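## Task

Grasp the bottle whose cap is green and raise it by more than half of its own height, keeping it upright and held at that height through to the end. Other bottles may be shoved aside, but each of them must be standing when the scene ends.

## Robot and tools

Robot: a single seven-joint Kinova Gen3 arm carrying a Robotiq 2F-85 parallel gripper (one motor drives both fingers; pads stay parallel and open to 85 mm). There is only one arm, so every command row covers that one arm plus its gripper.

Frames: the scene frame has its origin on the table surface right under the arm base, +z up, +y to the left when looking along +x. The base may be slightly tilted against the table. Joint angles are in radians, velocities in rad/s. In the URDF, robotiq_pinch sits midway between the closed pads and robotiq_tcp at the closed fingertips; their +z runs out along the fingers and +y along the closing line. Closing pushes the fingertips about 13 mm farther from the wrist, so keep that clearance above the table when grasping low.

Tool execute_actions, argument actions: a list holding at most one item. An empty list only reports the current state. A wait item is {"steps": N} with N up to 300 control steps (each 1/30 s); it commands nothing new and returns once N steps have elapsed since the previous result. A motion item is {"rows": [...], "steps": N} with N up to 15 (default 15) and 1 to 15 rows; each row is used for one step and the final row repeats to fill the remaining steps. Optional pictures (boolean) toggles camera images in the result.

Each row is exactly 10 numbers, each in [-1, 1], in this order: joint_1 (waist), joint_2 (shoulder), joint_3 (upper arm roll), joint_4 (elbow), joint_5 (forearm roll), joint_6 (wrist pitch), joint_7 (wrist roll), gripper position, gripper force_limit, gripper speed.

The seven joint numbers are offsets, not poses. They are measured from the joint angles shown in the most recent result that reported them (if none has yet in this scene, from where the arm stands when the action begins), never from the preceding row. A value of 1.0 equals 0.9985 rad for joints 1 to 4 and 0.8765 rad for joints 5 to 7. Sending all zeros does not hold still: it pulls the arm back to that reference angle set. Stated joint ranges (rad): waist ±6.283, shoulder ±2.250, upper arm roll ±6.283, elbow ±2.580, forearm roll ±6.283, wrist pitch ±2.100, wrist roll ±6.283. A request more than 0.013 rad beyond a range end is refused outright and nothing is sent; the true end may differ from the stated one by up to 0.013 rad, and requests past it are clipped, reported as "joint sent to its limit". Missing that line does not prove there is room left.

The gripper numbers are absolute settings, not offsets. position: +1 fully open (85 mm), about -0.8 pads touching, -1 closes until blocked. force_limit: pad force, roughly 20 N at -1, 128 N at 0, 235 N at +1 on a 40 mm object. speed: roughly 20 mm/s at -1, 85 at 0, 150 at +1; faster closing squeezes a bit harder. A new force or speed only applies after position changes by at least 0.01; to soften a grip, open first.

Motion limits: joints are speed- and acceleration-limited and move in sync. Each step the target is kept within 0.304 rad (joints 1-4) or 0.266 rad (joints 5-7) of the measured angle, and scaled back if it would move the gripper more than 70 mm from its measured spot. Large moves may still be unfinished when the result arrives. Between calls the arm keeps heading for the last row sent until it nearly stops or a step is HELD.

Result lines: Joint positions and Joint velocities in column order; joint torques in the same order (with per-unit offset, scale and noise). object_status: 0 moving, 1 blocked while opening, 2 blocked while closing (a grip), 3 reached the requested position or pads met. Any new position resets it to 0 briefly. To grip, send -1, keep sending -1, and confirm status 2. If a grip slips, the fingers re-close automatically, except after gripping with force_limit -1, where status stays 2 even if the object is gone. position_measured is in counts: 3 fully open, about 78 = 60 mm, 130 = 40 mm, 180 = 20 mm, 230 pads together. "joint command not followed" means the clearance check altered or blocked targets (mounting blocks and posts count as arm). HELD marks steps whose row was not (fully) sent.

Faults: if contact torque reaches a load limit (48.6 N m for joints 1-4, 30.6 for 5-7, held weight included) the arm halts for 10 s and drops the rest of the call. Holding loads warms the motors; MOTOR HOT appears from 60 °C, and at 75 °C an OVER-TEMPERATURE FAULT lets the arm sag. Occasionally a brief external tug acts on a held object.

Tool zoom_image: camera ("cam_low" or "cam_wrist", each 504x504) and region [x0, y0, x1, y1] in pixels, origin top-left, at most 504 by 504; gives a closer look at that camera's latest image. Tool read_manual: optional section "licences"; returns licence text only.

Avoid: dropping or slipping the bottle, slamming or hard pushes, tipping other bottles, and sending anything off the table.

Each tool is called after "Emit:" in YAML: its name, and indented under it one key for each argument.

## Session

Emit:
execute_actions:
  actions: []

Scene clock: 0.00 s of 3900.00 s.
position_measured=3 object_status=3
Joint positions: [ 1.158  0.829  0.311  1.894 -0.799  0.95   0.27 ]
Joint velocities: [ 0.001  0.     0.001  0.    -0.    -0.     0.001]
Joint torques (N m, as the joint torque sensors report them, + toward a larger angle): no reading
Motor temperatures (°C, as the motors report them): [31 31 32 34 42 38 41]

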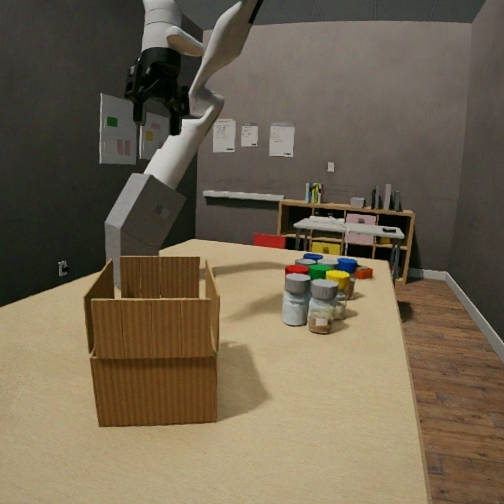

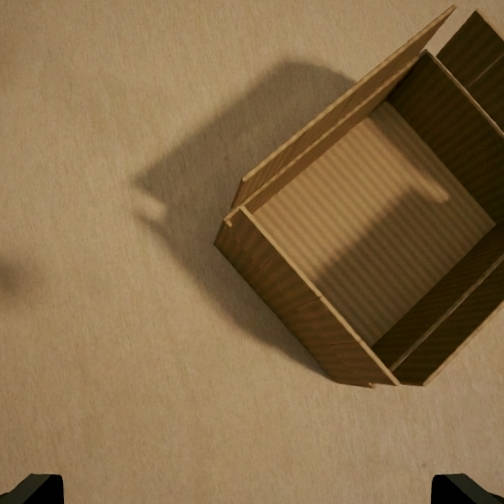

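Emit:
execute_actions:
  actions:
    - {"rows":[[-1,-0.53,-0.311,-0.3,0.6,-0.1,-0.3,1,0,0]]}
  pictures: false

Emit:
execute_actions:
  actions:
    - {"steps":60}

Scene clock: 2.60 s of 3900.00 s.
position_measured=3 object_status=3
Joint positions: [ 0.946  0.618  0.149  1.736 -0.617  0.903  0.131]
Joint velocities: [-0.504 -0.501 -0.274 -0.262  0.438 -0.077 -0.229]
Joint torques (N m, as the joint torque sensors report them, + toward a larger angle): [  7.99 -14.27   5.16  -7.76   0.34  -0.81   0.52]
Motor temperatures (°C, as the motors report them): [31 31 32 34 42 38 41]
Steps of this call (steps 1 to 63: nothing new was sent; steps 64 to 78: all 15 steps of this action). Readings (joint positions | what the end effector reports):
64: [1.157 0.828 0.311 1.894 -0.798 0.950 0.269] | position_measured=3 object_status=3
65: [1.150 0.822 0.307 1.889 -0.793 0.948 0.265] | position_measured=3 object_status=3
67: [1.122 0.793 0.283 1.864 -0.770 0.940 0.243] | position_measured=3 object_status=3
71: [1.060 0.731 0.225 1.809 -0.716 0.924 0.195] | position_measured=3 object_status=3
78: the state above

Scene clock: 4.60 s of 3900.00 s.
position_measured=3 object_status=3
Joint positions: [ 0.16   0.3    0.001  1.595 -0.273  0.862  0.007]
Joint velocities: [-0.002 -0.001 -0.    -0.    -0.001 -0.001 -0.   ]
Joint torques (N m, as the joint torque sensors report them, + toward a larger angle): [  7.23 -16.36   5.57  -7.59   0.79  -0.59   0.51]
Motor temperatures (°C, as the motors report them): [31 31 32 34 42 38 41]
Steps of this call (steps 1 to 60: the robot went on to your last target). Readings (joint positions | what the end effector reports):
1: [0.929 0.602 0.140 1.728 -0.603 0.901 0.124] | position_measured=3 object_status=3
2: [0.912 0.585 0.132 1.720 -0.588 0.898 0.117] | position_measured=3 object_status=3
4: [0.877 0.551 0.116 1.704 -0.557 0.894 0.104] | position_measured=3 object_status=3
8: [0.801 0.490 0.088 1.677 -0.492 0.886 0.080] | position_measured=3 object_status=3
60: the state above
The arm was judged still, so your last target was given up. Only a new action makes it travel on or press farther. Fingers that are still opening or closing keep moving.

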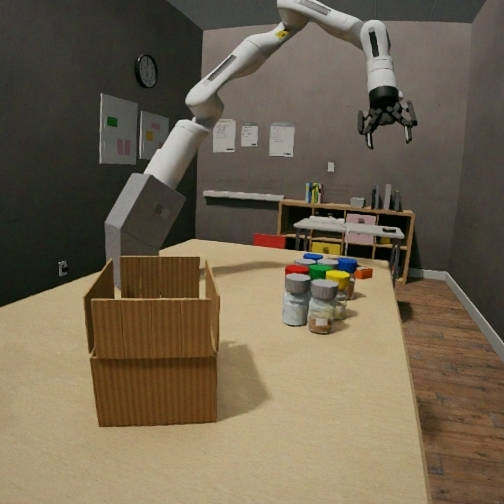

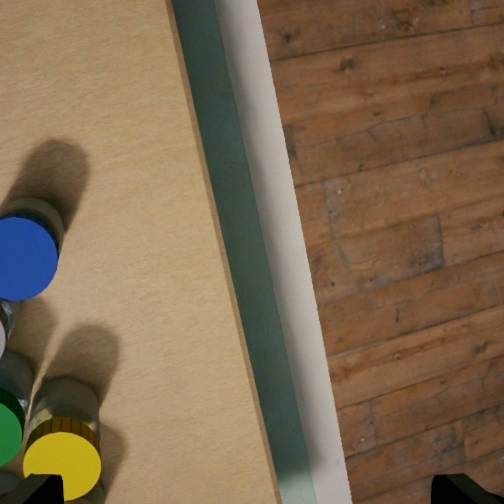

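Emit:
execute_actions:
  actions:
    - {"rows":[[0.225,0.149,0,0.377,-0.59,-0.162,0.4,1,0,0]]}
  pictures: false

Emit:
execute_actions:
  actions:
    - {"steps":30}

Scene clock: 8.20 s of 3900.00 s.
position_measured=3 object_status=3
Joint positions: [ 0.337  0.418  0.001  1.886 -0.597  0.75   0.275]
Joint velocities: [ 0.327  0.227  0.002  0.639 -1.212 -0.218  0.614]
Joint torques (N m, as the joint torque sensors report them, + toward a larger angle): [  6.75 -16.08   4.78  -6.78   0.19  -0.49   1.07]
Motor temperatures (°C, as the motors report them): [32 31 32 34 42 38 41]
Steps of this call (steps 1 to 90: nothing new was sent; then 0.10 s passed at rest; steps 91 to 105: all 15 steps of this action). Readings (joint positions | what the end effector reports):
91: [0.161 0.301 0.000 1.596 -0.274 0.862 0.008] | position_measured=3 object_status=3
92: [0.166 0.303 -0.001 1.600 -0.279 0.859 0.012] | position_measured=3 object_status=3
94: [0.189 0.317 -0.001 1.627 -0.302 0.846 0.035] | position_measured=3 object_status=3
98: [0.245 0.355 0.001 1.716 -0.380 0.810 0.114] | position_measured=3 object_status=3
105: the state above

Scene clock: 9.20 s of 3900.00 s.
position_measured=3 object_status=3
Joint positions: [ 0.384  0.449  0.001  1.971 -0.79   0.72   0.357]
Joint velocities: [ 0.001  0.    -0.     0.     0.     0.001  0.001]
Joint torques (N m, as the joint torque sensors report them, + toward a larger angle): [  7.12 -13.8    4.99  -4.95   0.15  -0.22   0.58]
Motor temperatures (°C, as the motors report them): [32 31 32 34 42 38 41]
Steps of this call (steps 1 to 30: the robot went on to your last target). Readings (joint positions | what the end effector reports):
1: [0.348 0.425 0.001 1.906 -0.638 0.743 0.294] | position_measured=3 object_status=3
2: [0.358 0.432 0.001 1.924 -0.678 0.737 0.312] | position_measured=3 object_status=3
4: [0.372 0.442 0.001 1.952 -0.743 0.727 0.340] | position_measured=3 object_status=3
8: [0.381 0.447 0.001 1.969 -0.787 0.721 0.356] | position_measured=3 object_status=3
30: the state above
The arm was judged still, so your last target was given up. Only a new action makes it travel on or press farther. Fingers that are still opening or closing keep moving.

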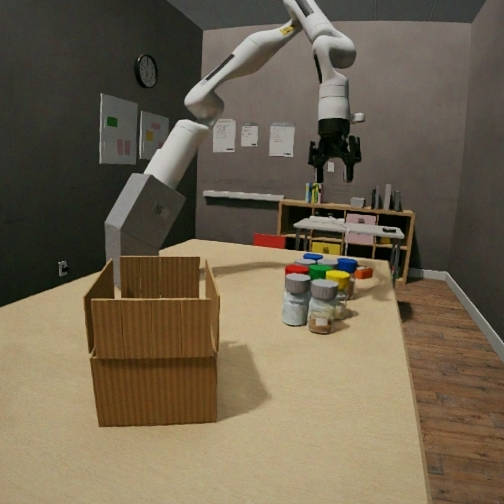

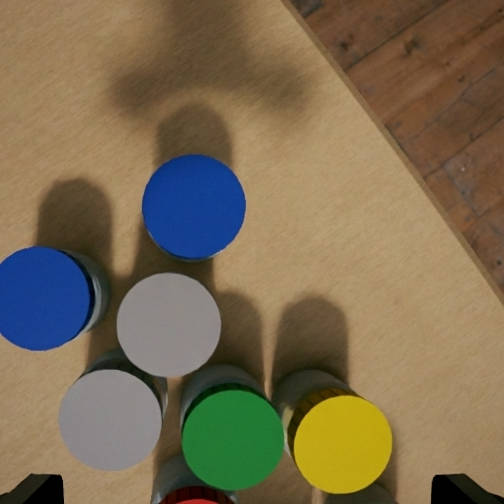

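Emit:
execute_actions:
  actions:
    - {"rows":[[-0.055,0.291,0,0.05,-0.505,-0.243,-0.7,0.6,0,0]]}
  pictures: false

Emit:
execute_actions:
  actions:
    - {"steps":25}

Scene clock: 11.10 s of 3900.00 s.
position_measured=53 object_status=0
Joint positions: [ 0.335  0.709  0.     2.017 -1.164  0.527 -0.061]
Joint velocities: [-0.045  0.239  0.001  0.04  -0.588 -0.176 -1.215]
Joint torques (N m, as the joint torque sensors report them, + toward a larger angle): [  8.83 -16.58   5.12  -2.92   0.02  -0.18   0.47]
Motor temperatures (°C, as the motors report them): [32 31 32 34 42 38 41]
Steps of this call (steps 1 to 42: nothing new was sent; steps 43 to 57: all 15 steps of this action). Readings (joint positions | what the end effector reports):
43: [0.384 0.450 0.001 1.971 -0.791 0.720 0.357] | position_measured=3 object_status=0
44: [0.383 0.457 0.001 1.972 -0.796 0.716 0.352] | position_measured=4 object_status=0
46: [0.377 0.486 0.001 1.976 -0.820 0.697 0.328] | position_measured=15 object_status=0
50: [0.357 0.591 0.001 1.994 -0.929 0.620 0.219] | position_measured=43 object_status=0
57: the state above

Scene clock: 11.93 s of 3900.00 s.
position_measured=53 object_status=3
Joint positions: [ 0.329  0.739  0.001  2.021 -1.233  0.507 -0.256]
Joint velocities: [ 0.001  0.002 -0.     0.     0.    -0.001 -0.001]
Joint torques (N m, as the joint torque sensors report them, + toward a larger angle): [  8.51 -15.79   4.87  -2.33   0.17  -0.12   0.58]
Motor temperatures (°C, as the motors report them): [32 31 32 34 42 38 41]
Steps of this call (steps 1 to 25: the robot went on to your last target). Readings (joint positions | what the end effector reports):
1: [0.334 0.717 0.001 2.018 -1.182 0.522 -0.102] | position_measured=53 object_status=0
2: [0.333 0.723 0.001 2.019 -1.198 0.517 -0.142] | position_measured=53 object_status=0
4: [0.331 0.732 0.001 2.020 -1.220 0.511 -0.209] | position_measured=53 object_status=0
8: [0.330 0.738 0.001 2.021 -1.232 0.507 -0.253] | position_measured=53 object_status=3
25: the state above

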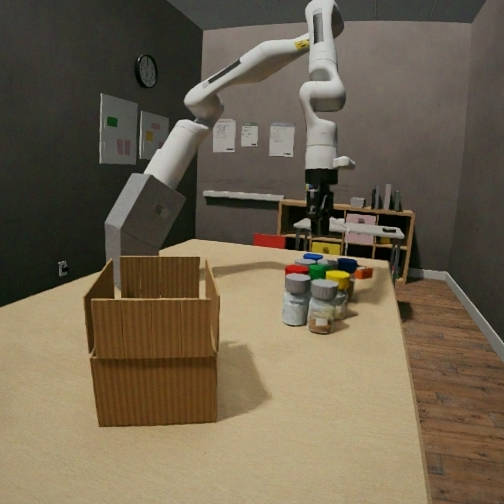

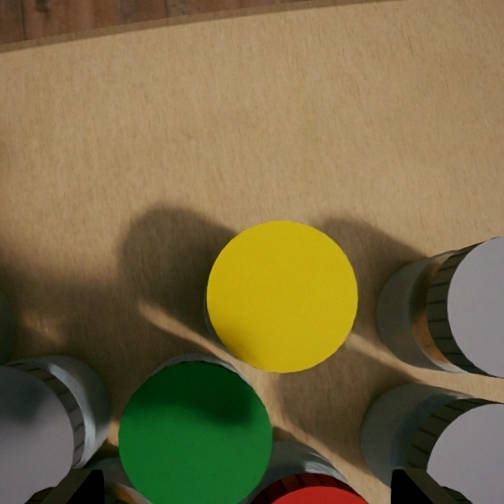

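Emit:
execute_actions:
  actions:
    - {"rows":[[-0.088,0.1,0,-0.026,-0.23,-0.054,0.37,0.6,0,0]]}
  pictures: false

Emit:
execute_actions:
  actions:
    - {"steps":12}

Emit:
zoom_image:
  camera: "cam_low"
  region: [260,200,400,340]

Scene clock: 15.10 s of 3900.00 s.
position_measured=53 object_status=3
Joint positions: [ 0.244  0.837  0.     1.995 -1.434  0.46   0.067]
Joint velocities: [-0.017  0.02   0.003 -0.002 -0.007 -0.001  0.018]
Joint torques (N m, as the joint torque sensors report them, + toward a larger angle): [  8.85 -16.59   5.12  -1.19  -0.06  -0.25   0.72]
Motor temperatures (°C, as the motors report them): [32 31 32 34 42 38 41]
Steps of this call (steps 1 to 15: the robot went on to your last target; steps 16 to 80: nothing new was sent; steps 81 to 95: all 15 steps of this action). Readings (joint positions | what the end effector reports):
81: [0.328 0.740 0.001 2.021 -1.234 0.507 -0.255] | position_measured=53 object_status=3
82: [0.324 0.745 0.001 2.020 -1.241 0.505 -0.245] | position_measured=53 object_status=3
84: [0.305 0.767 0.002 2.015 -1.279 0.496 -0.195] | position_measured=53 object_status=3
88: [0.264 0.813 0.000 2.002 -1.381 0.473 -0.035] | position_measured=53 object_status=3
95: the state above

Scene clock: 15.50 s of 3900.00 s.
position_measured=53 object_status=3
Joint positions: [ 0.242  0.839  0.001  1.995 -1.435  0.46   0.068]
Joint velocities: [-0.001  0.    -0.    -0.    -0.    -0.001  0.   ]
Joint torques (N m, as the joint torque sensors report them, + toward a larger angle): [  8.65 -16.25   5.02  -1.29   0.29  -0.08   0.51]
Motor temperatures (°C, as the motors report them): [32 31 32 34 42 38 41]
Steps of this call (steps 1 to 12: the robot went on to your last target). Readings (joint positions | what the end effector reports):
1: [0.243 0.838 0.001 1.995 -1.434 0.460 0.067] | position_measured=53 object_status=3
2: [0.243 0.838 0.001 1.995 -1.434 0.460 0.068] | position_measured=53 object_status=3
4: [0.242 0.839 0.001 1.995 -1.435 0.460 0.068] | position_measured=53 object_status=3
8: [0.242 0.839 0.001 1.995 -1.435 0.460 0.068] | position_measured=53 object_status=3
12: the state above

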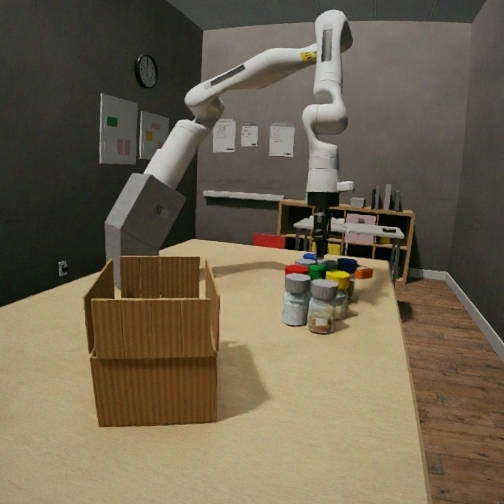

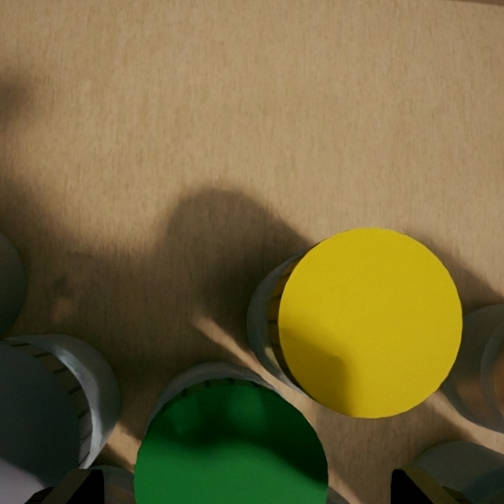

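Region (260, 200, 400, 340) of cam_low's 504x504 image, scaled by 3.600, with more detail than that image has.

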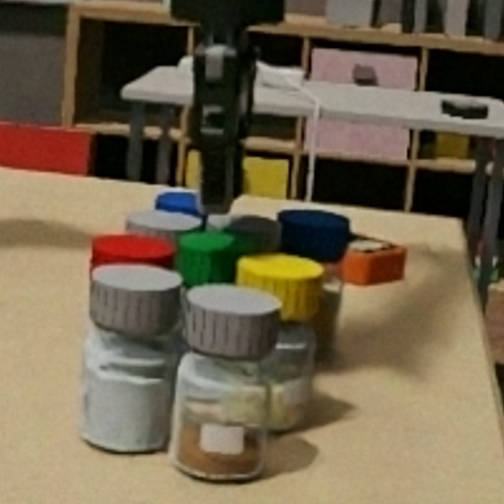

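Emit:
execute_actions:
  actions:
    - {"rows":[[-0.044,0.079,0,-0.02,-0.188,-0.016,0.2,0.45,0,0]]}

Emit:
zoom_image:
  camera: "cam_low"
  region: [260,200,400,340]

Scene clock: 17.53 s of 3900.00 s.
position_measured=72 object_status=3
Joint positions: [ 0.198  0.917  0.001  1.975 -1.599  0.446  0.243]
Joint velocities: [-0.007  0.013  0.001 -0.001 -0.005 -0.001  0.004]
Joint torques (N m, as the joint torque sensors report them, + toward a larger angle): [  8.86 -17.25   5.07  -0.41   0.37  -0.29   0.81]
Motor temperatures (°C, as the motors report them): [32 31 32 34 42 38 41]
Steps of this call (steps 1 to 15: the robot went on to your last target; steps 16 to 46: nothing new was sent; steps 47 to 61: all 15 steps of this action). Readings (joint positions | what the end effector reports):
47: [0.241 0.841 0.001 1.995 -1.436 0.460 0.070] | position_measured=53 object_status=0
48: [0.238 0.846 0.001 1.994 -1.445 0.459 0.079] | position_measured=55 object_status=0
50: [0.223 0.872 0.002 1.987 -1.492 0.455 0.129] | position_measured=64 object_status=0
54: [0.203 0.910 -0.000 1.978 -1.585 0.447 0.228] | position_measured=72 object_status=0
61: the state above

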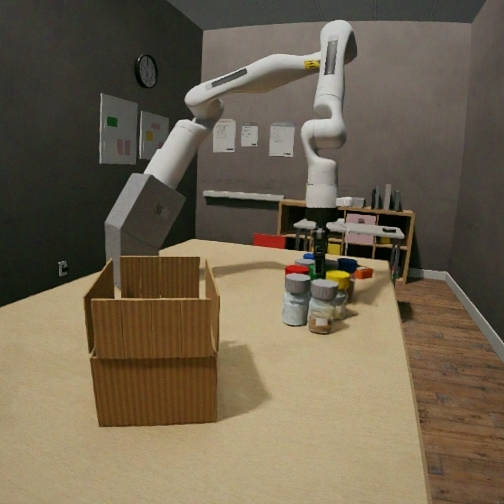

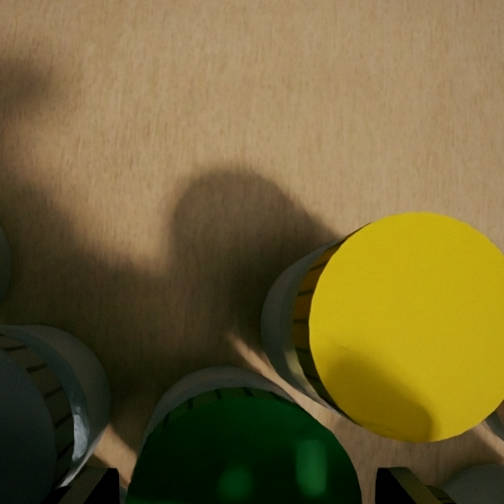

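Region (260, 200, 400, 340) of cam_low's 504x504 image, scaled by 3.600, with more detail than that image has.

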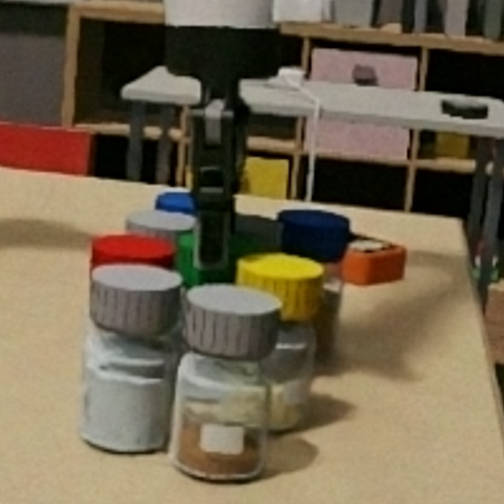

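Fingers straddle the cap; lowering about 15 mm more.

Emit:
execute_actions:
  actions:
    - {"rows":[[-0.016,0.038,0,-0.018,-0.07,0,0.04,0.45,0,0]]}

Emit:
execute_actions:
  actions:
    - {"rows":[[0,0,0,0,0,0,0,-1,-0.3,-0.5]]}

Scene clock: 18.63 s of 3900.00 s.
position_measured=72 object_status=3
Joint positions: [ 0.183  0.955  0.001  1.957 -1.66   0.446  0.278]
Joint velocities: [-0.002  0.003 -0.    -0.001 -0.003  0.001  0.002]
Joint torques (N m, as the joint torque sensors report them, + toward a larger angle): [  9.16 -16.43   4.94  -0.17   0.39  -0.17   0.56]
Motor temperatures (°C, as the motors report them): [32 31 32 34 42 38 41]
Steps of this call (steps 1 to 15: the robot went on to your last target; steps 16 to 18: nothing new was sent; steps 19 to 33: all 15 steps of this action). Readings (joint positions | what the end effector reports):
19: [0.197 0.920 0.001 1.975 -1.601 0.446 0.244] | position_measured=72 object_status=3
20: [0.194 0.926 0.001 1.972 -1.609 0.446 0.249] | position_measured=72 object_status=3
22: [0.188 0.943 0.001 1.964 -1.636 0.446 0.264] | position_measured=72 object_status=3
26: [0.184 0.952 0.001 1.959 -1.657 0.446 0.276] | position_measured=72 object_status=3
33: the state above

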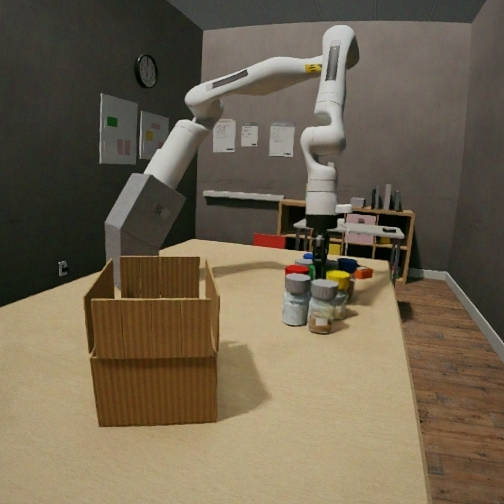

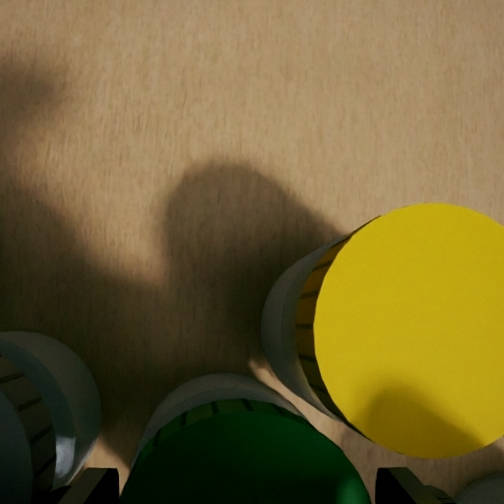

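Scene clock: 19.13 s of 3900.00 s.
position_measured=98 object_status=2
Joint positions: [ 0.183  0.953  0.001  1.958 -1.66   0.446  0.278]
Joint velocities: [-0.    -0.001  0.001 -0.     0.     0.001 -0.   ]
Joint torques (N m, as the joint torque sensors report them, + toward a larger angle): [  8.7  -15.73   5.23  -0.71  -0.07  -0.58   0.72]
Motor temperatures (°C, as the motors report them): [32 31 32 34 42 38 41]
Steps of this call (steps 1 to 15: all 15 steps of this action). Readings (joint positions | what the end effector reports):
1: [0.183 0.955 0.001 1.957 -1.660 0.446 0.278] | position_measured=72 object_status=0
2: [0.183 0.955 0.001 1.958 -1.660 0.446 0.278] | position_measured=73 object_status=0
4: [0.183 0.955 0.001 1.957 -1.660 0.446 0.278] | position_measured=79 object_status=0
8: [0.183 0.953 0.001 1.958 -1.660 0.447 0.278] | position_measured=96 object_status=0
15: the state above

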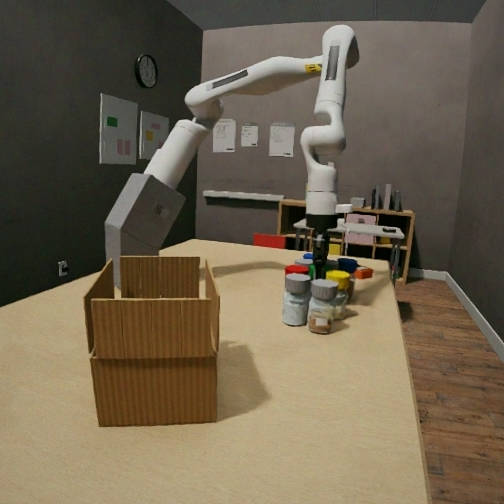

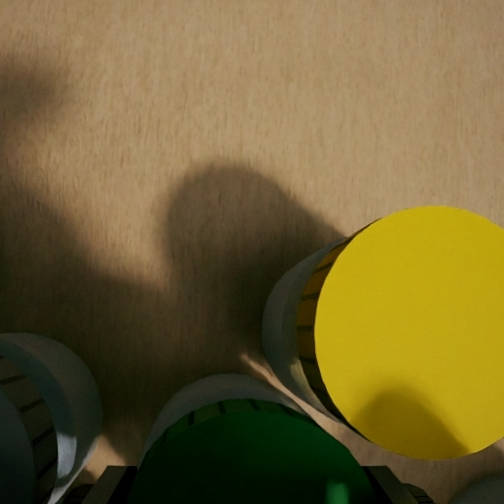

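Emit:
execute_actions:
  actions:
    - {"rows":[[0.052,-0.116,0,0.05,0.22,0.012,-0.12,-1,-0.3,-0.5]]}
  pictures: false

Emit:
execute_actions:
  actions:
    - {"rows":[[0.056,-0.116,0,0.04,0.22,0.045,-0.12,-1,-0.3,-0.5]]}

Scene clock: 20.33 s of 3900.00 s.
position_measured=98 object_status=2
Joint positions: [ 0.234  0.839  0.001  2.008 -1.468  0.457  0.173]
Joint velocities: [ 0.008 -0.02  -0.     0.002  0.007  0.001 -0.003]
Joint torques (N m, as the joint torque sensors report them, + toward a larger angle): [  8.88 -16.94   5.4   -1.34   0.25  -0.07   0.58]
Motor temperatures (°C, as the motors report them): [32 31 32 34 42 38 41]
Steps of this call (steps 1 to 15: the robot went on to your last target; steps 16 to 21: nothing new was sent; steps 22 to 36: all 15 steps of this action). Readings (joint positions | what the end effector reports):
22: [0.184 0.952 0.001 1.958 -1.659 0.446 0.277] | position_measured=98 object_status=2
23: [0.187 0.946 0.000 1.961 -1.651 0.446 0.273] | position_measured=98 object_status=2
25: [0.200 0.917 -0.001 1.973 -1.607 0.449 0.249] | position_measured=98 object_status=2
29: [0.228 0.854 0.002 2.000 -1.493 0.455 0.187] | position_measured=98 object_status=2
36: the state above

Scene clock: 20.83 s of 3900.00 s.
position_measured=98 object_status=2
Joint positions: [ 0.289  0.725  0.001  2.047 -1.275  0.496  0.068]
Joint velocities: [ 0.009 -0.018 -0.     0.001  0.006  0.004 -0.005]
Joint torques (N m, as the joint torque sensors report them, + toward a larger angle): [  8.83 -16.32   4.97  -1.78   0.42   0.02   0.74]
Motor temperatures (°C, as the motors report them): [32 31 32 34 42 38 41]
Steps of this call (steps 1 to 15: all 15 steps of this action). Readings (joint positions | what the end effector reports):
1: [0.235 0.837 0.001 2.008 -1.466 0.457 0.172] | position_measured=98 object_status=2
2: [0.239 0.830 0.000 2.011 -1.458 0.459 0.168] | position_measured=98 object_status=2
4: [0.254 0.800 -0.000 2.020 -1.413 0.468 0.143] | position_measured=98 object_status=2
8: [0.283 0.739 0.002 2.042 -1.299 0.491 0.081] | position_measured=98 object_status=2
15: the state above

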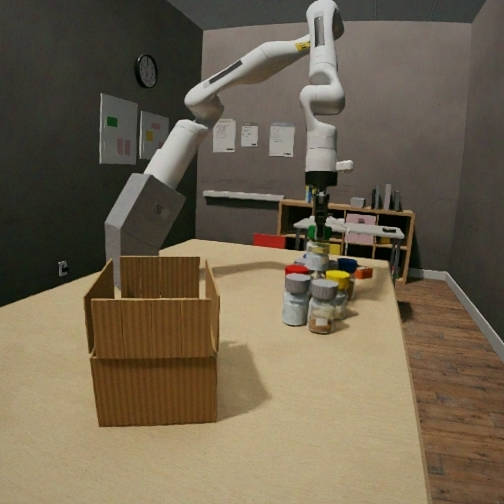

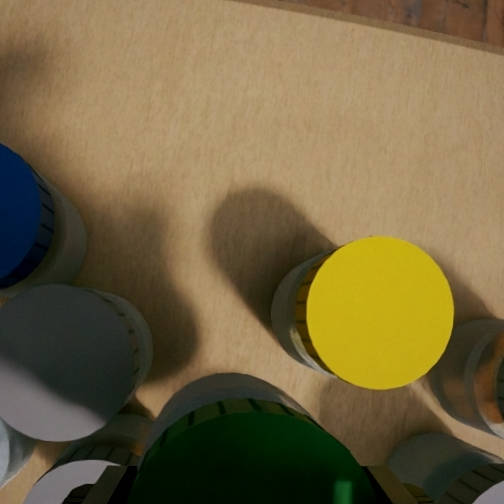

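Emit:
finished_scene:
  scene: 1

The scene is finished: the task was done.


## Next scene

Grasp the bottle whose cap is yellow and raise it by more than half of its own height, keeping it upright and held at that height through to the end. Other bottles may be shoved aside, but each of them must be standing when the scene ends.

Emit:
execute_actions:
  actions: []

Scene clock: 0.00 s of 3900.00 s.
position_measured=3 object_status=3
Joint positions: [ 1.617  1.325 -0.56   1.497 -0.815  0.998  2.782]
Joint velocities: [ 0.     0.001  0.     0.     0.     0.001 -0.001]
Joint torques (N m, as the joint torque sensors report them, + toward a larger angle): no reading
Motor temperatures (°C, as the motors report them): [32 31 32 34 42 38 41]

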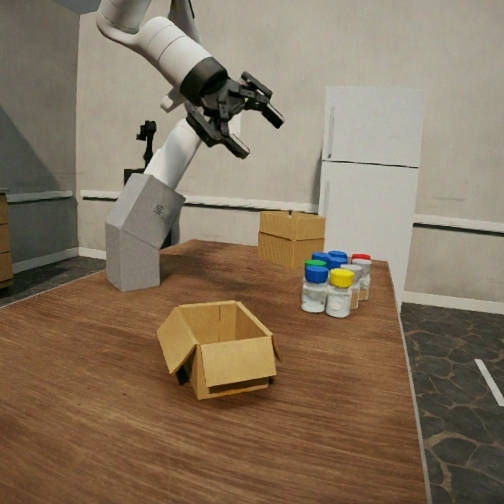

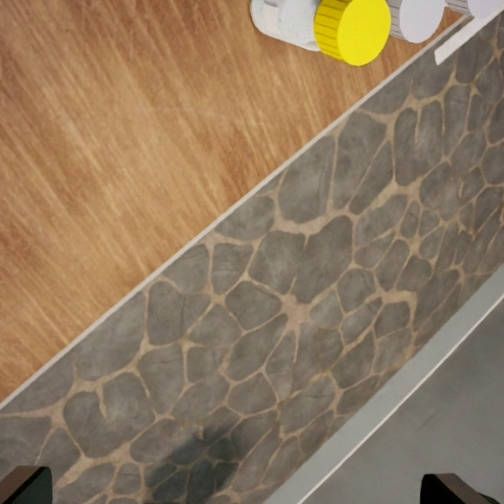

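Emit:
execute_actions:
  actions:
    - {"rows":[[-0.6,-0.7,0.56,0.333,-0.21,-0.483,-0.5,0.6,0,0]]}
  pictures: false

Emit:
execute_actions:
  actions:
    - {"steps":45}
  pictures: false

Emit:
execute_actions:
  actions:
    - {"rows":[[-0.69,0.151,0,0,0,0,-0.4,0.6,0,0]]}
  pictures: false

Emit:
execute_actions:
  actions:
    - {"steps":40}

Scene clock: 2.10 s of 3900.00 s.
position_measured=53 object_status=0
Joint positions: [ 1.176  0.879 -0.132  1.799 -0.983  0.645  2.421]
Joint velocities: [-0.807 -0.992  0.811  0.229 -0.127 -0.514 -0.56 ]
Joint torques (N m, as the joint torque sensors report them, + toward a larger angle): [  9.7  -16.03   3.83  -7.09  -0.47   0.2    0.67]
Motor temperatures (°C, as the motors report them): [32 31 32 34 42 38 41]
Steps of this call (steps 1 to 48: nothing new was sent; steps 49 to 63: all 15 steps of this action). Readings (joint positions | what the end effector reports):
49: [1.616 1.323 -0.559 1.498 -0.815 0.997 2.781] | position_measured=3 object_status=0
50: [1.609 1.316 -0.554 1.504 -0.818 0.992 2.777] | position_measured=5 object_status=0
52: [1.579 1.285 -0.527 1.531 -0.834 0.969 2.754] | position_measured=15 object_status=0
56: [1.452 1.160 -0.407 1.650 -0.904 0.863 2.648] | position_measured=43 object_status=0
63: the state above

Scene clock: 3.60 s of 3900.00 s.
position_measured=53 object_status=3
Joint positions: [ 1.018  0.626 -0.001  1.83  -0.999  0.575  2.344]
Joint velocities: [-0.    -0.001  0.     0.     0.     0.     0.   ]
Joint torques (N m, as the joint torque sensors report them, + toward a larger angle): [  8.31 -14.01   5.36  -8.05  -0.18  -1.     0.52]
Motor temperatures (°C, as the motors report them): [32 31 32 34 42 38 41]
Steps of this call (steps 1 to 30: the robot went on to your last target; steps 31 to 45: nothing new was sent). Readings (joint positions | what the end effector reports):
1: [1.151 0.847 -0.107 1.805 -0.986 0.630 2.405] | position_measured=53 object_status=0
2: [1.131 0.817 -0.088 1.810 -0.989 0.619 2.393] | position_measured=53 object_status=0
4: [1.099 0.761 -0.060 1.817 -0.992 0.604 2.377] | position_measured=53 object_status=0
8: [1.044 0.668 -0.020 1.825 -0.997 0.584 2.354] | position_measured=53 object_status=3
45: the state above
The arm was judged still, so your last target was given up. Only a new action makes it travel on or press farther. Fingers that are still opening or closing keep moving.

Scene clock: 4.10 s of 3900.00 s.
position_measured=53 object_status=3
Joint positions: [ 0.732  0.724 -0.     1.829 -0.999  0.574  2.126]
Joint velocities: [-0.693  0.138 -0.002  0.    -0.001  0.001 -0.359]
Joint torques (N m, as the joint torque sensors report them, + toward a larger angle): [  9.23 -16.44   5.26  -6.21  -0.08  -0.6    0.75]
Motor temperatures (°C, as the motors report them): [32 31 32 34 42 38 41]
Steps of this call (steps 1 to 15: all 15 steps of this action). Readings (joint positions | what the end effector reports):
1: [1.016 0.626 -0.001 1.830 -0.999 0.575 2.343] | position_measured=53 object_status=3
2: [1.010 0.629 0.000 1.829 -0.999 0.574 2.339] | position_measured=53 object_status=3
4: [0.980 0.644 0.002 1.829 -0.999 0.574 2.316] | position_measured=53 object_status=3
8: [0.891 0.682 -0.000 1.829 -0.999 0.574 2.238] | position_measured=53 object_status=3
15: the state above

Scene clock: 5.43 s of 3900.00 s.
position_measured=53 object_status=3
Joint positions: [ 0.329  0.776 -0.001  1.83  -0.999  0.575  1.993]
Joint velocities: [ 0.002  0.001  0.    -0.     0.001 -0.001  0.   ]
Joint torques (N m, as the joint torque sensors report them, + toward a larger angle): [  9.59 -16.98   5.57  -3.28   0.3   -0.13   0.6 ]
Motor temperatures (°C, as the motors report them): [32 31 32 34 42 38 41]
Steps of this call (steps 1 to 40: the robot went on to your last target). Readings (joint positions | what the end effector reports):
1: [0.709 0.729 -0.001 1.829 -0.999 0.574 2.115] | position_measured=53 object_status=3
2: [0.686 0.733 -0.001 1.829 -0.999 0.574 2.104] | position_measured=53 object_status=3
4: [0.639 0.740 -0.001 1.829 -0.999 0.574 2.085] | position_measured=53 object_status=3
8: [0.544 0.752 -0.001 1.829 -0.999 0.574 2.056] | position_measured=53 object_status=3
40: the state above

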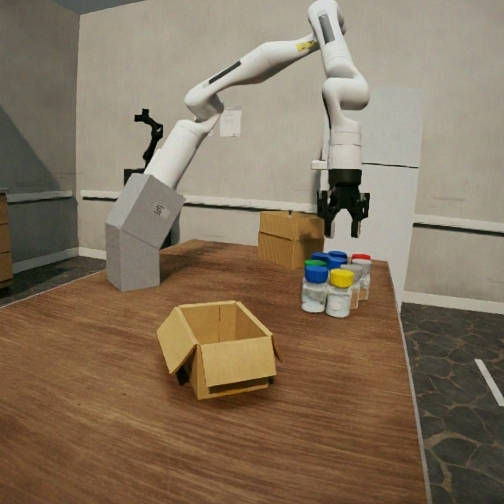

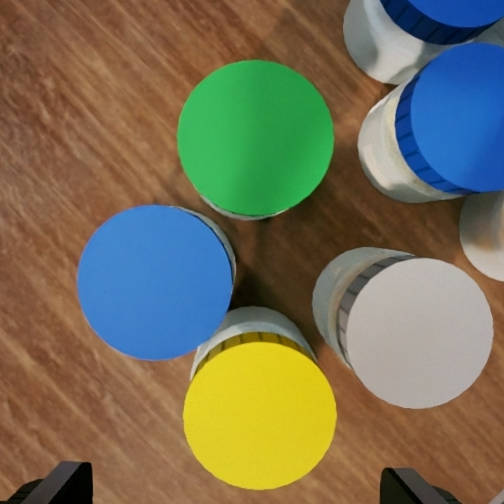

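Emit:
execute_actions:
  actions:
    - {"rows":[[-0.075,0.118,0,-0.04,-0.174,-0.079,-0.2,0.55,0,0]]}

Scene clock: 7.20 s of 3900.00 s.
position_measured=59 object_status=3
Joint positions: [ 0.255  0.893 -0.001  1.79  -1.151  0.506  1.818]
Joint velocities: [-0.011  0.014 -0.    -0.001 -0.004  0.001 -0.002]
Joint torques (N m, as the joint torque sensors report them, + toward a larger angle): [  9.62 -18.19   5.5   -2.43   0.07  -0.08   0.81]
Motor temperatures (°C, as the motors report them): [32 31 32 34 42 38 41]
Steps of this call (steps 1 to 15: the robot went on to your last target; steps 16 to 38: nothing new was sent; steps 39 to 53: all 15 steps of this action). Readings (joint positions | what the end effector reports):
39: [0.328 0.778 -0.001 1.830 -1.000 0.574 1.992] | position_measured=53 object_status=0
40: [0.324 0.784 -0.000 1.827 -1.006 0.571 1.985] | position_measured=55 object_status=0
42: [0.305 0.814 0.000 1.818 -1.040 0.555 1.945] | position_measured=58 object_status=0
46: [0.264 0.879 -0.003 1.795 -1.133 0.514 1.839] | position_measured=59 object_status=0
53: the state above

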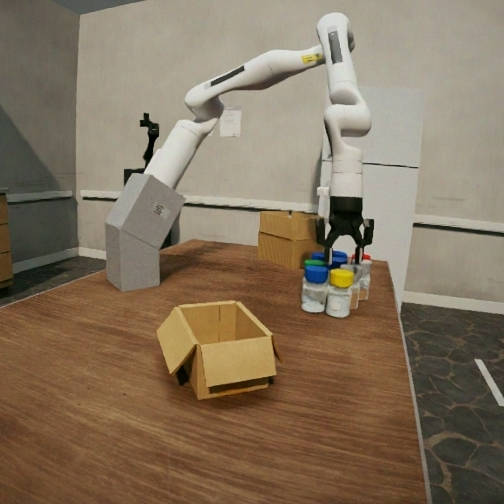

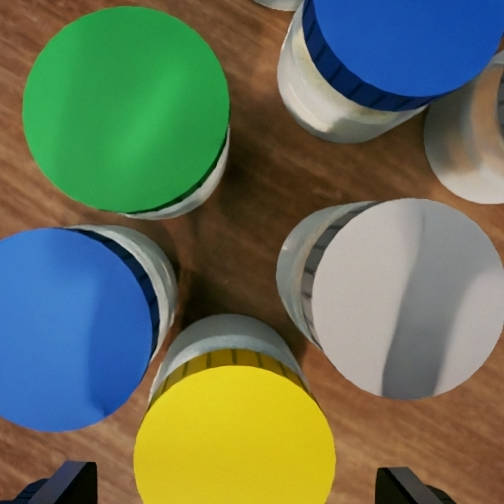

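Emit:
execute_actions:
  actions:
    - {"rows":[[-0.038,0.087,0,-0.041,-0.115,-0.035,0.1,0.55,0,0]]}

Emit:
execute_actions:
  actions:
    - {"rows":[[0,0,0,0,0,0,0,-1,-0.3,-0.3]]}

Emit:
execute_actions:
  actions:
    - {"rows":[[0.095,-0.21,0,0.085,0.27,0.1,-0.1,-1,-0.3,-0.3]]}
  pictures: false

Emit:
execute_actions:
  actions:
    - {"steps":12}

Scene clock: 9.07 s of 3900.00 s.
position_measured=59 object_status=3
Joint positions: [ 0.218  0.979 -0.001  1.749 -1.252  0.475  1.906]
Joint velocities: [-0.005  0.009 -0.    -0.001 -0.001 -0.001  0.003]
Joint torques (N m, as the joint torque sensors report them, + toward a larger angle): [  9.74 -18.51   5.19  -2.3    0.22  -0.13   0.57]
Motor temperatures (°C, as the motors report them): [32 31 32 34 42 38 41]
Steps of this call (steps 1 to 15: the robot went on to your last target; steps 16 to 41: nothing new was sent; steps 42 to 56: all 15 steps of this action). Readings (joint positions | what the end effector reports):
42: [0.254 0.895 -0.001 1.789 -1.152 0.505 1.819] | position_measured=59 object_status=3
43: [0.251 0.902 -0.001 1.786 -1.158 0.503 1.824] | position_measured=59 object_status=3
45: [0.238 0.931 -0.000 1.773 -1.189 0.494 1.851] | position_measured=59 object_status=3
49: [0.221 0.972 -0.002 1.753 -1.246 0.477 1.900] | position_measured=59 object_status=3
56: the state above

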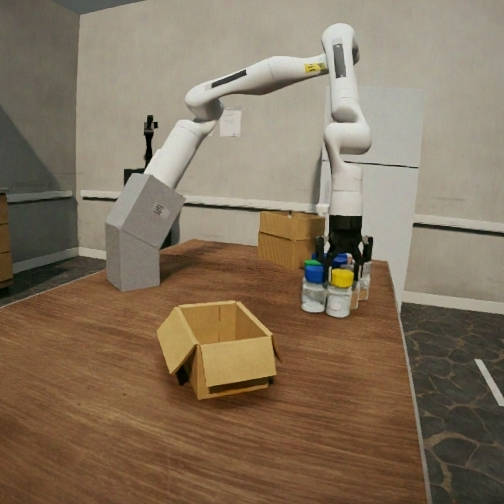

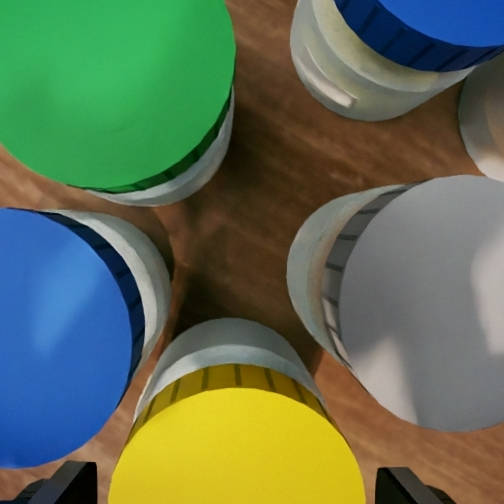

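Scene clock: 9.57 s of 3900.00 s.
position_measured=99 object_status=2
Joint positions: [ 0.218  0.978 -0.001  1.75  -1.252  0.475  1.906]
Joint velocities: [-0.    -0.001 -0.     0.    -0.001 -0.    -0.001]
Joint torques (N m, as the joint torque sensors report them, + toward a larger angle): [  9.37 -17.7    4.95  -2.2    0.08  -0.17   0.47]
Motor temperatures (°C, as the motors report them): [32 31 32 34 42 38 41]
Steps of this call (steps 1 to 15: all 15 steps of this action). Readings (joint positions | what the end effector reports):
1: [0.218 0.979 -0.001 1.749 -1.252 0.475 1.906] | position_measured=59 object_status=0
2: [0.218 0.979 -0.001 1.749 -1.252 0.475 1.906] | position_measured=61 object_status=0
4: [0.218 0.978 -0.001 1.749 -1.252 0.475 1.906] | position_measured=69 object_status=0
8: [0.218 0.978 -0.001 1.749 -1.252 0.475 1.906] | position_measured=90 object_status=0
15: the state above

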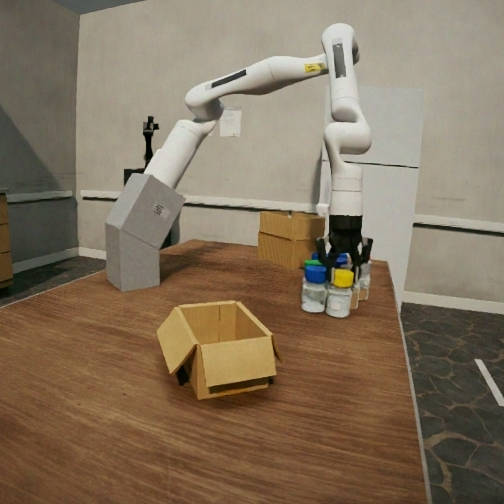

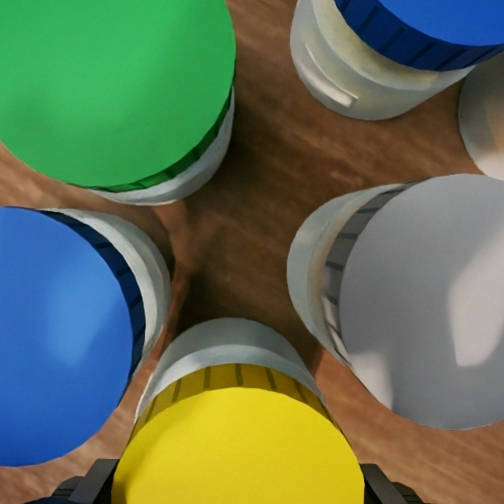

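Scene clock: 10.07 s of 3900.00 s.
position_measured=99 object_status=2
Joint positions: [ 0.311  0.773 -0.001  1.833 -1.016  0.562  1.818]
Joint velocities: [ 0.021 -0.04  -0.011  0.016  0.016  0.009 -0.007]
Joint torques (N m, as the joint torque sensors report them, + toward a larger angle): [  9.94 -17.8    5.13  -3.46   0.15  -0.19   0.54]
Motor temperatures (°C, as the motors report them): [32 31 32 34 42 38 41]
Steps of this call (steps 1 to 15: all 15 steps of this action). Readings (joint positions | what the end effector reports):
1: [0.219 0.977 -0.001 1.750 -1.251 0.475 1.905] | position_measured=99 object_status=2
2: [0.222 0.971 -0.002 1.753 -1.245 0.477 1.903] | position_measured=99 object_status=2
4: [0.235 0.942 -0.003 1.764 -1.216 0.489 1.892] | position_measured=99 object_status=2
8: [0.280 0.840 -0.001 1.804 -1.100 0.531 1.849] | position_measured=99 object_status=2
15: the state above

Scene clock: 10.47 s of 3900.00 s.
position_measured=99 object_status=2
Joint positions: [ 0.313  0.768 -0.001  1.834 -1.015  0.563  1.818]
Joint velocities: [ 0.    -0.001  0.001  0.    -0.001  0.001  0.001]
Joint torques (N m, as the joint torque sensors report them, + toward a larger angle): [ 10.03 -18.05   5.4   -3.32   0.3   -0.18   0.56]
Motor temperatures (°C, as the motors report them): [32 31 32 34 42 38 41]
Steps of this call (steps 1 to 12: the robot went on to your last target). Readings (joint positions | what the end effector reports):
1: [0.311 0.772 -0.001 1.834 -1.016 0.562 1.818] | position_measured=99 object_status=2
2: [0.312 0.771 -0.001 1.834 -1.015 0.563 1.818] | position_measured=99 object_status=2
4: [0.312 0.770 -0.001 1.834 -1.015 0.563 1.818] | position_measured=99 object_status=2
8: [0.313 0.768 -0.001 1.834 -1.015 0.563 1.818] | position_measured=99 object_status=2
12: the state above

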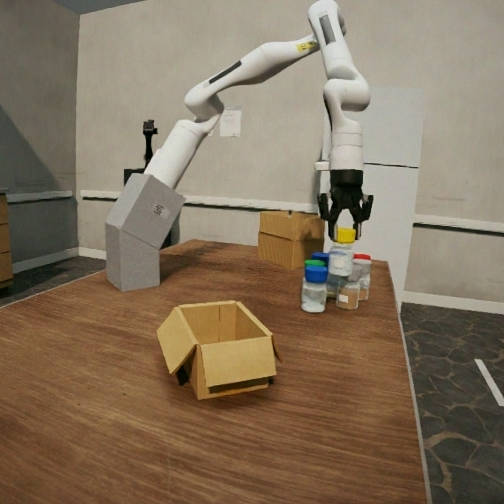

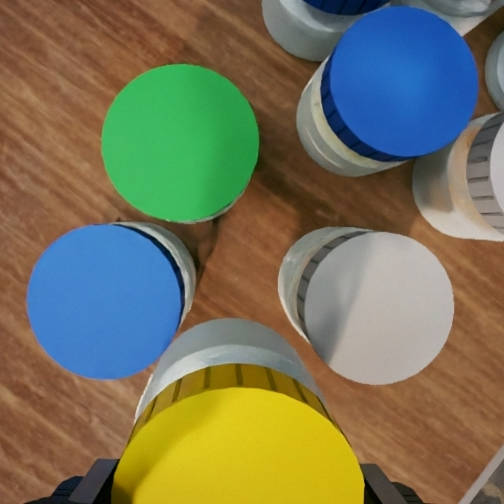

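Emit:
finished_scene:
  scene: 2

The scene is finished: the task was done.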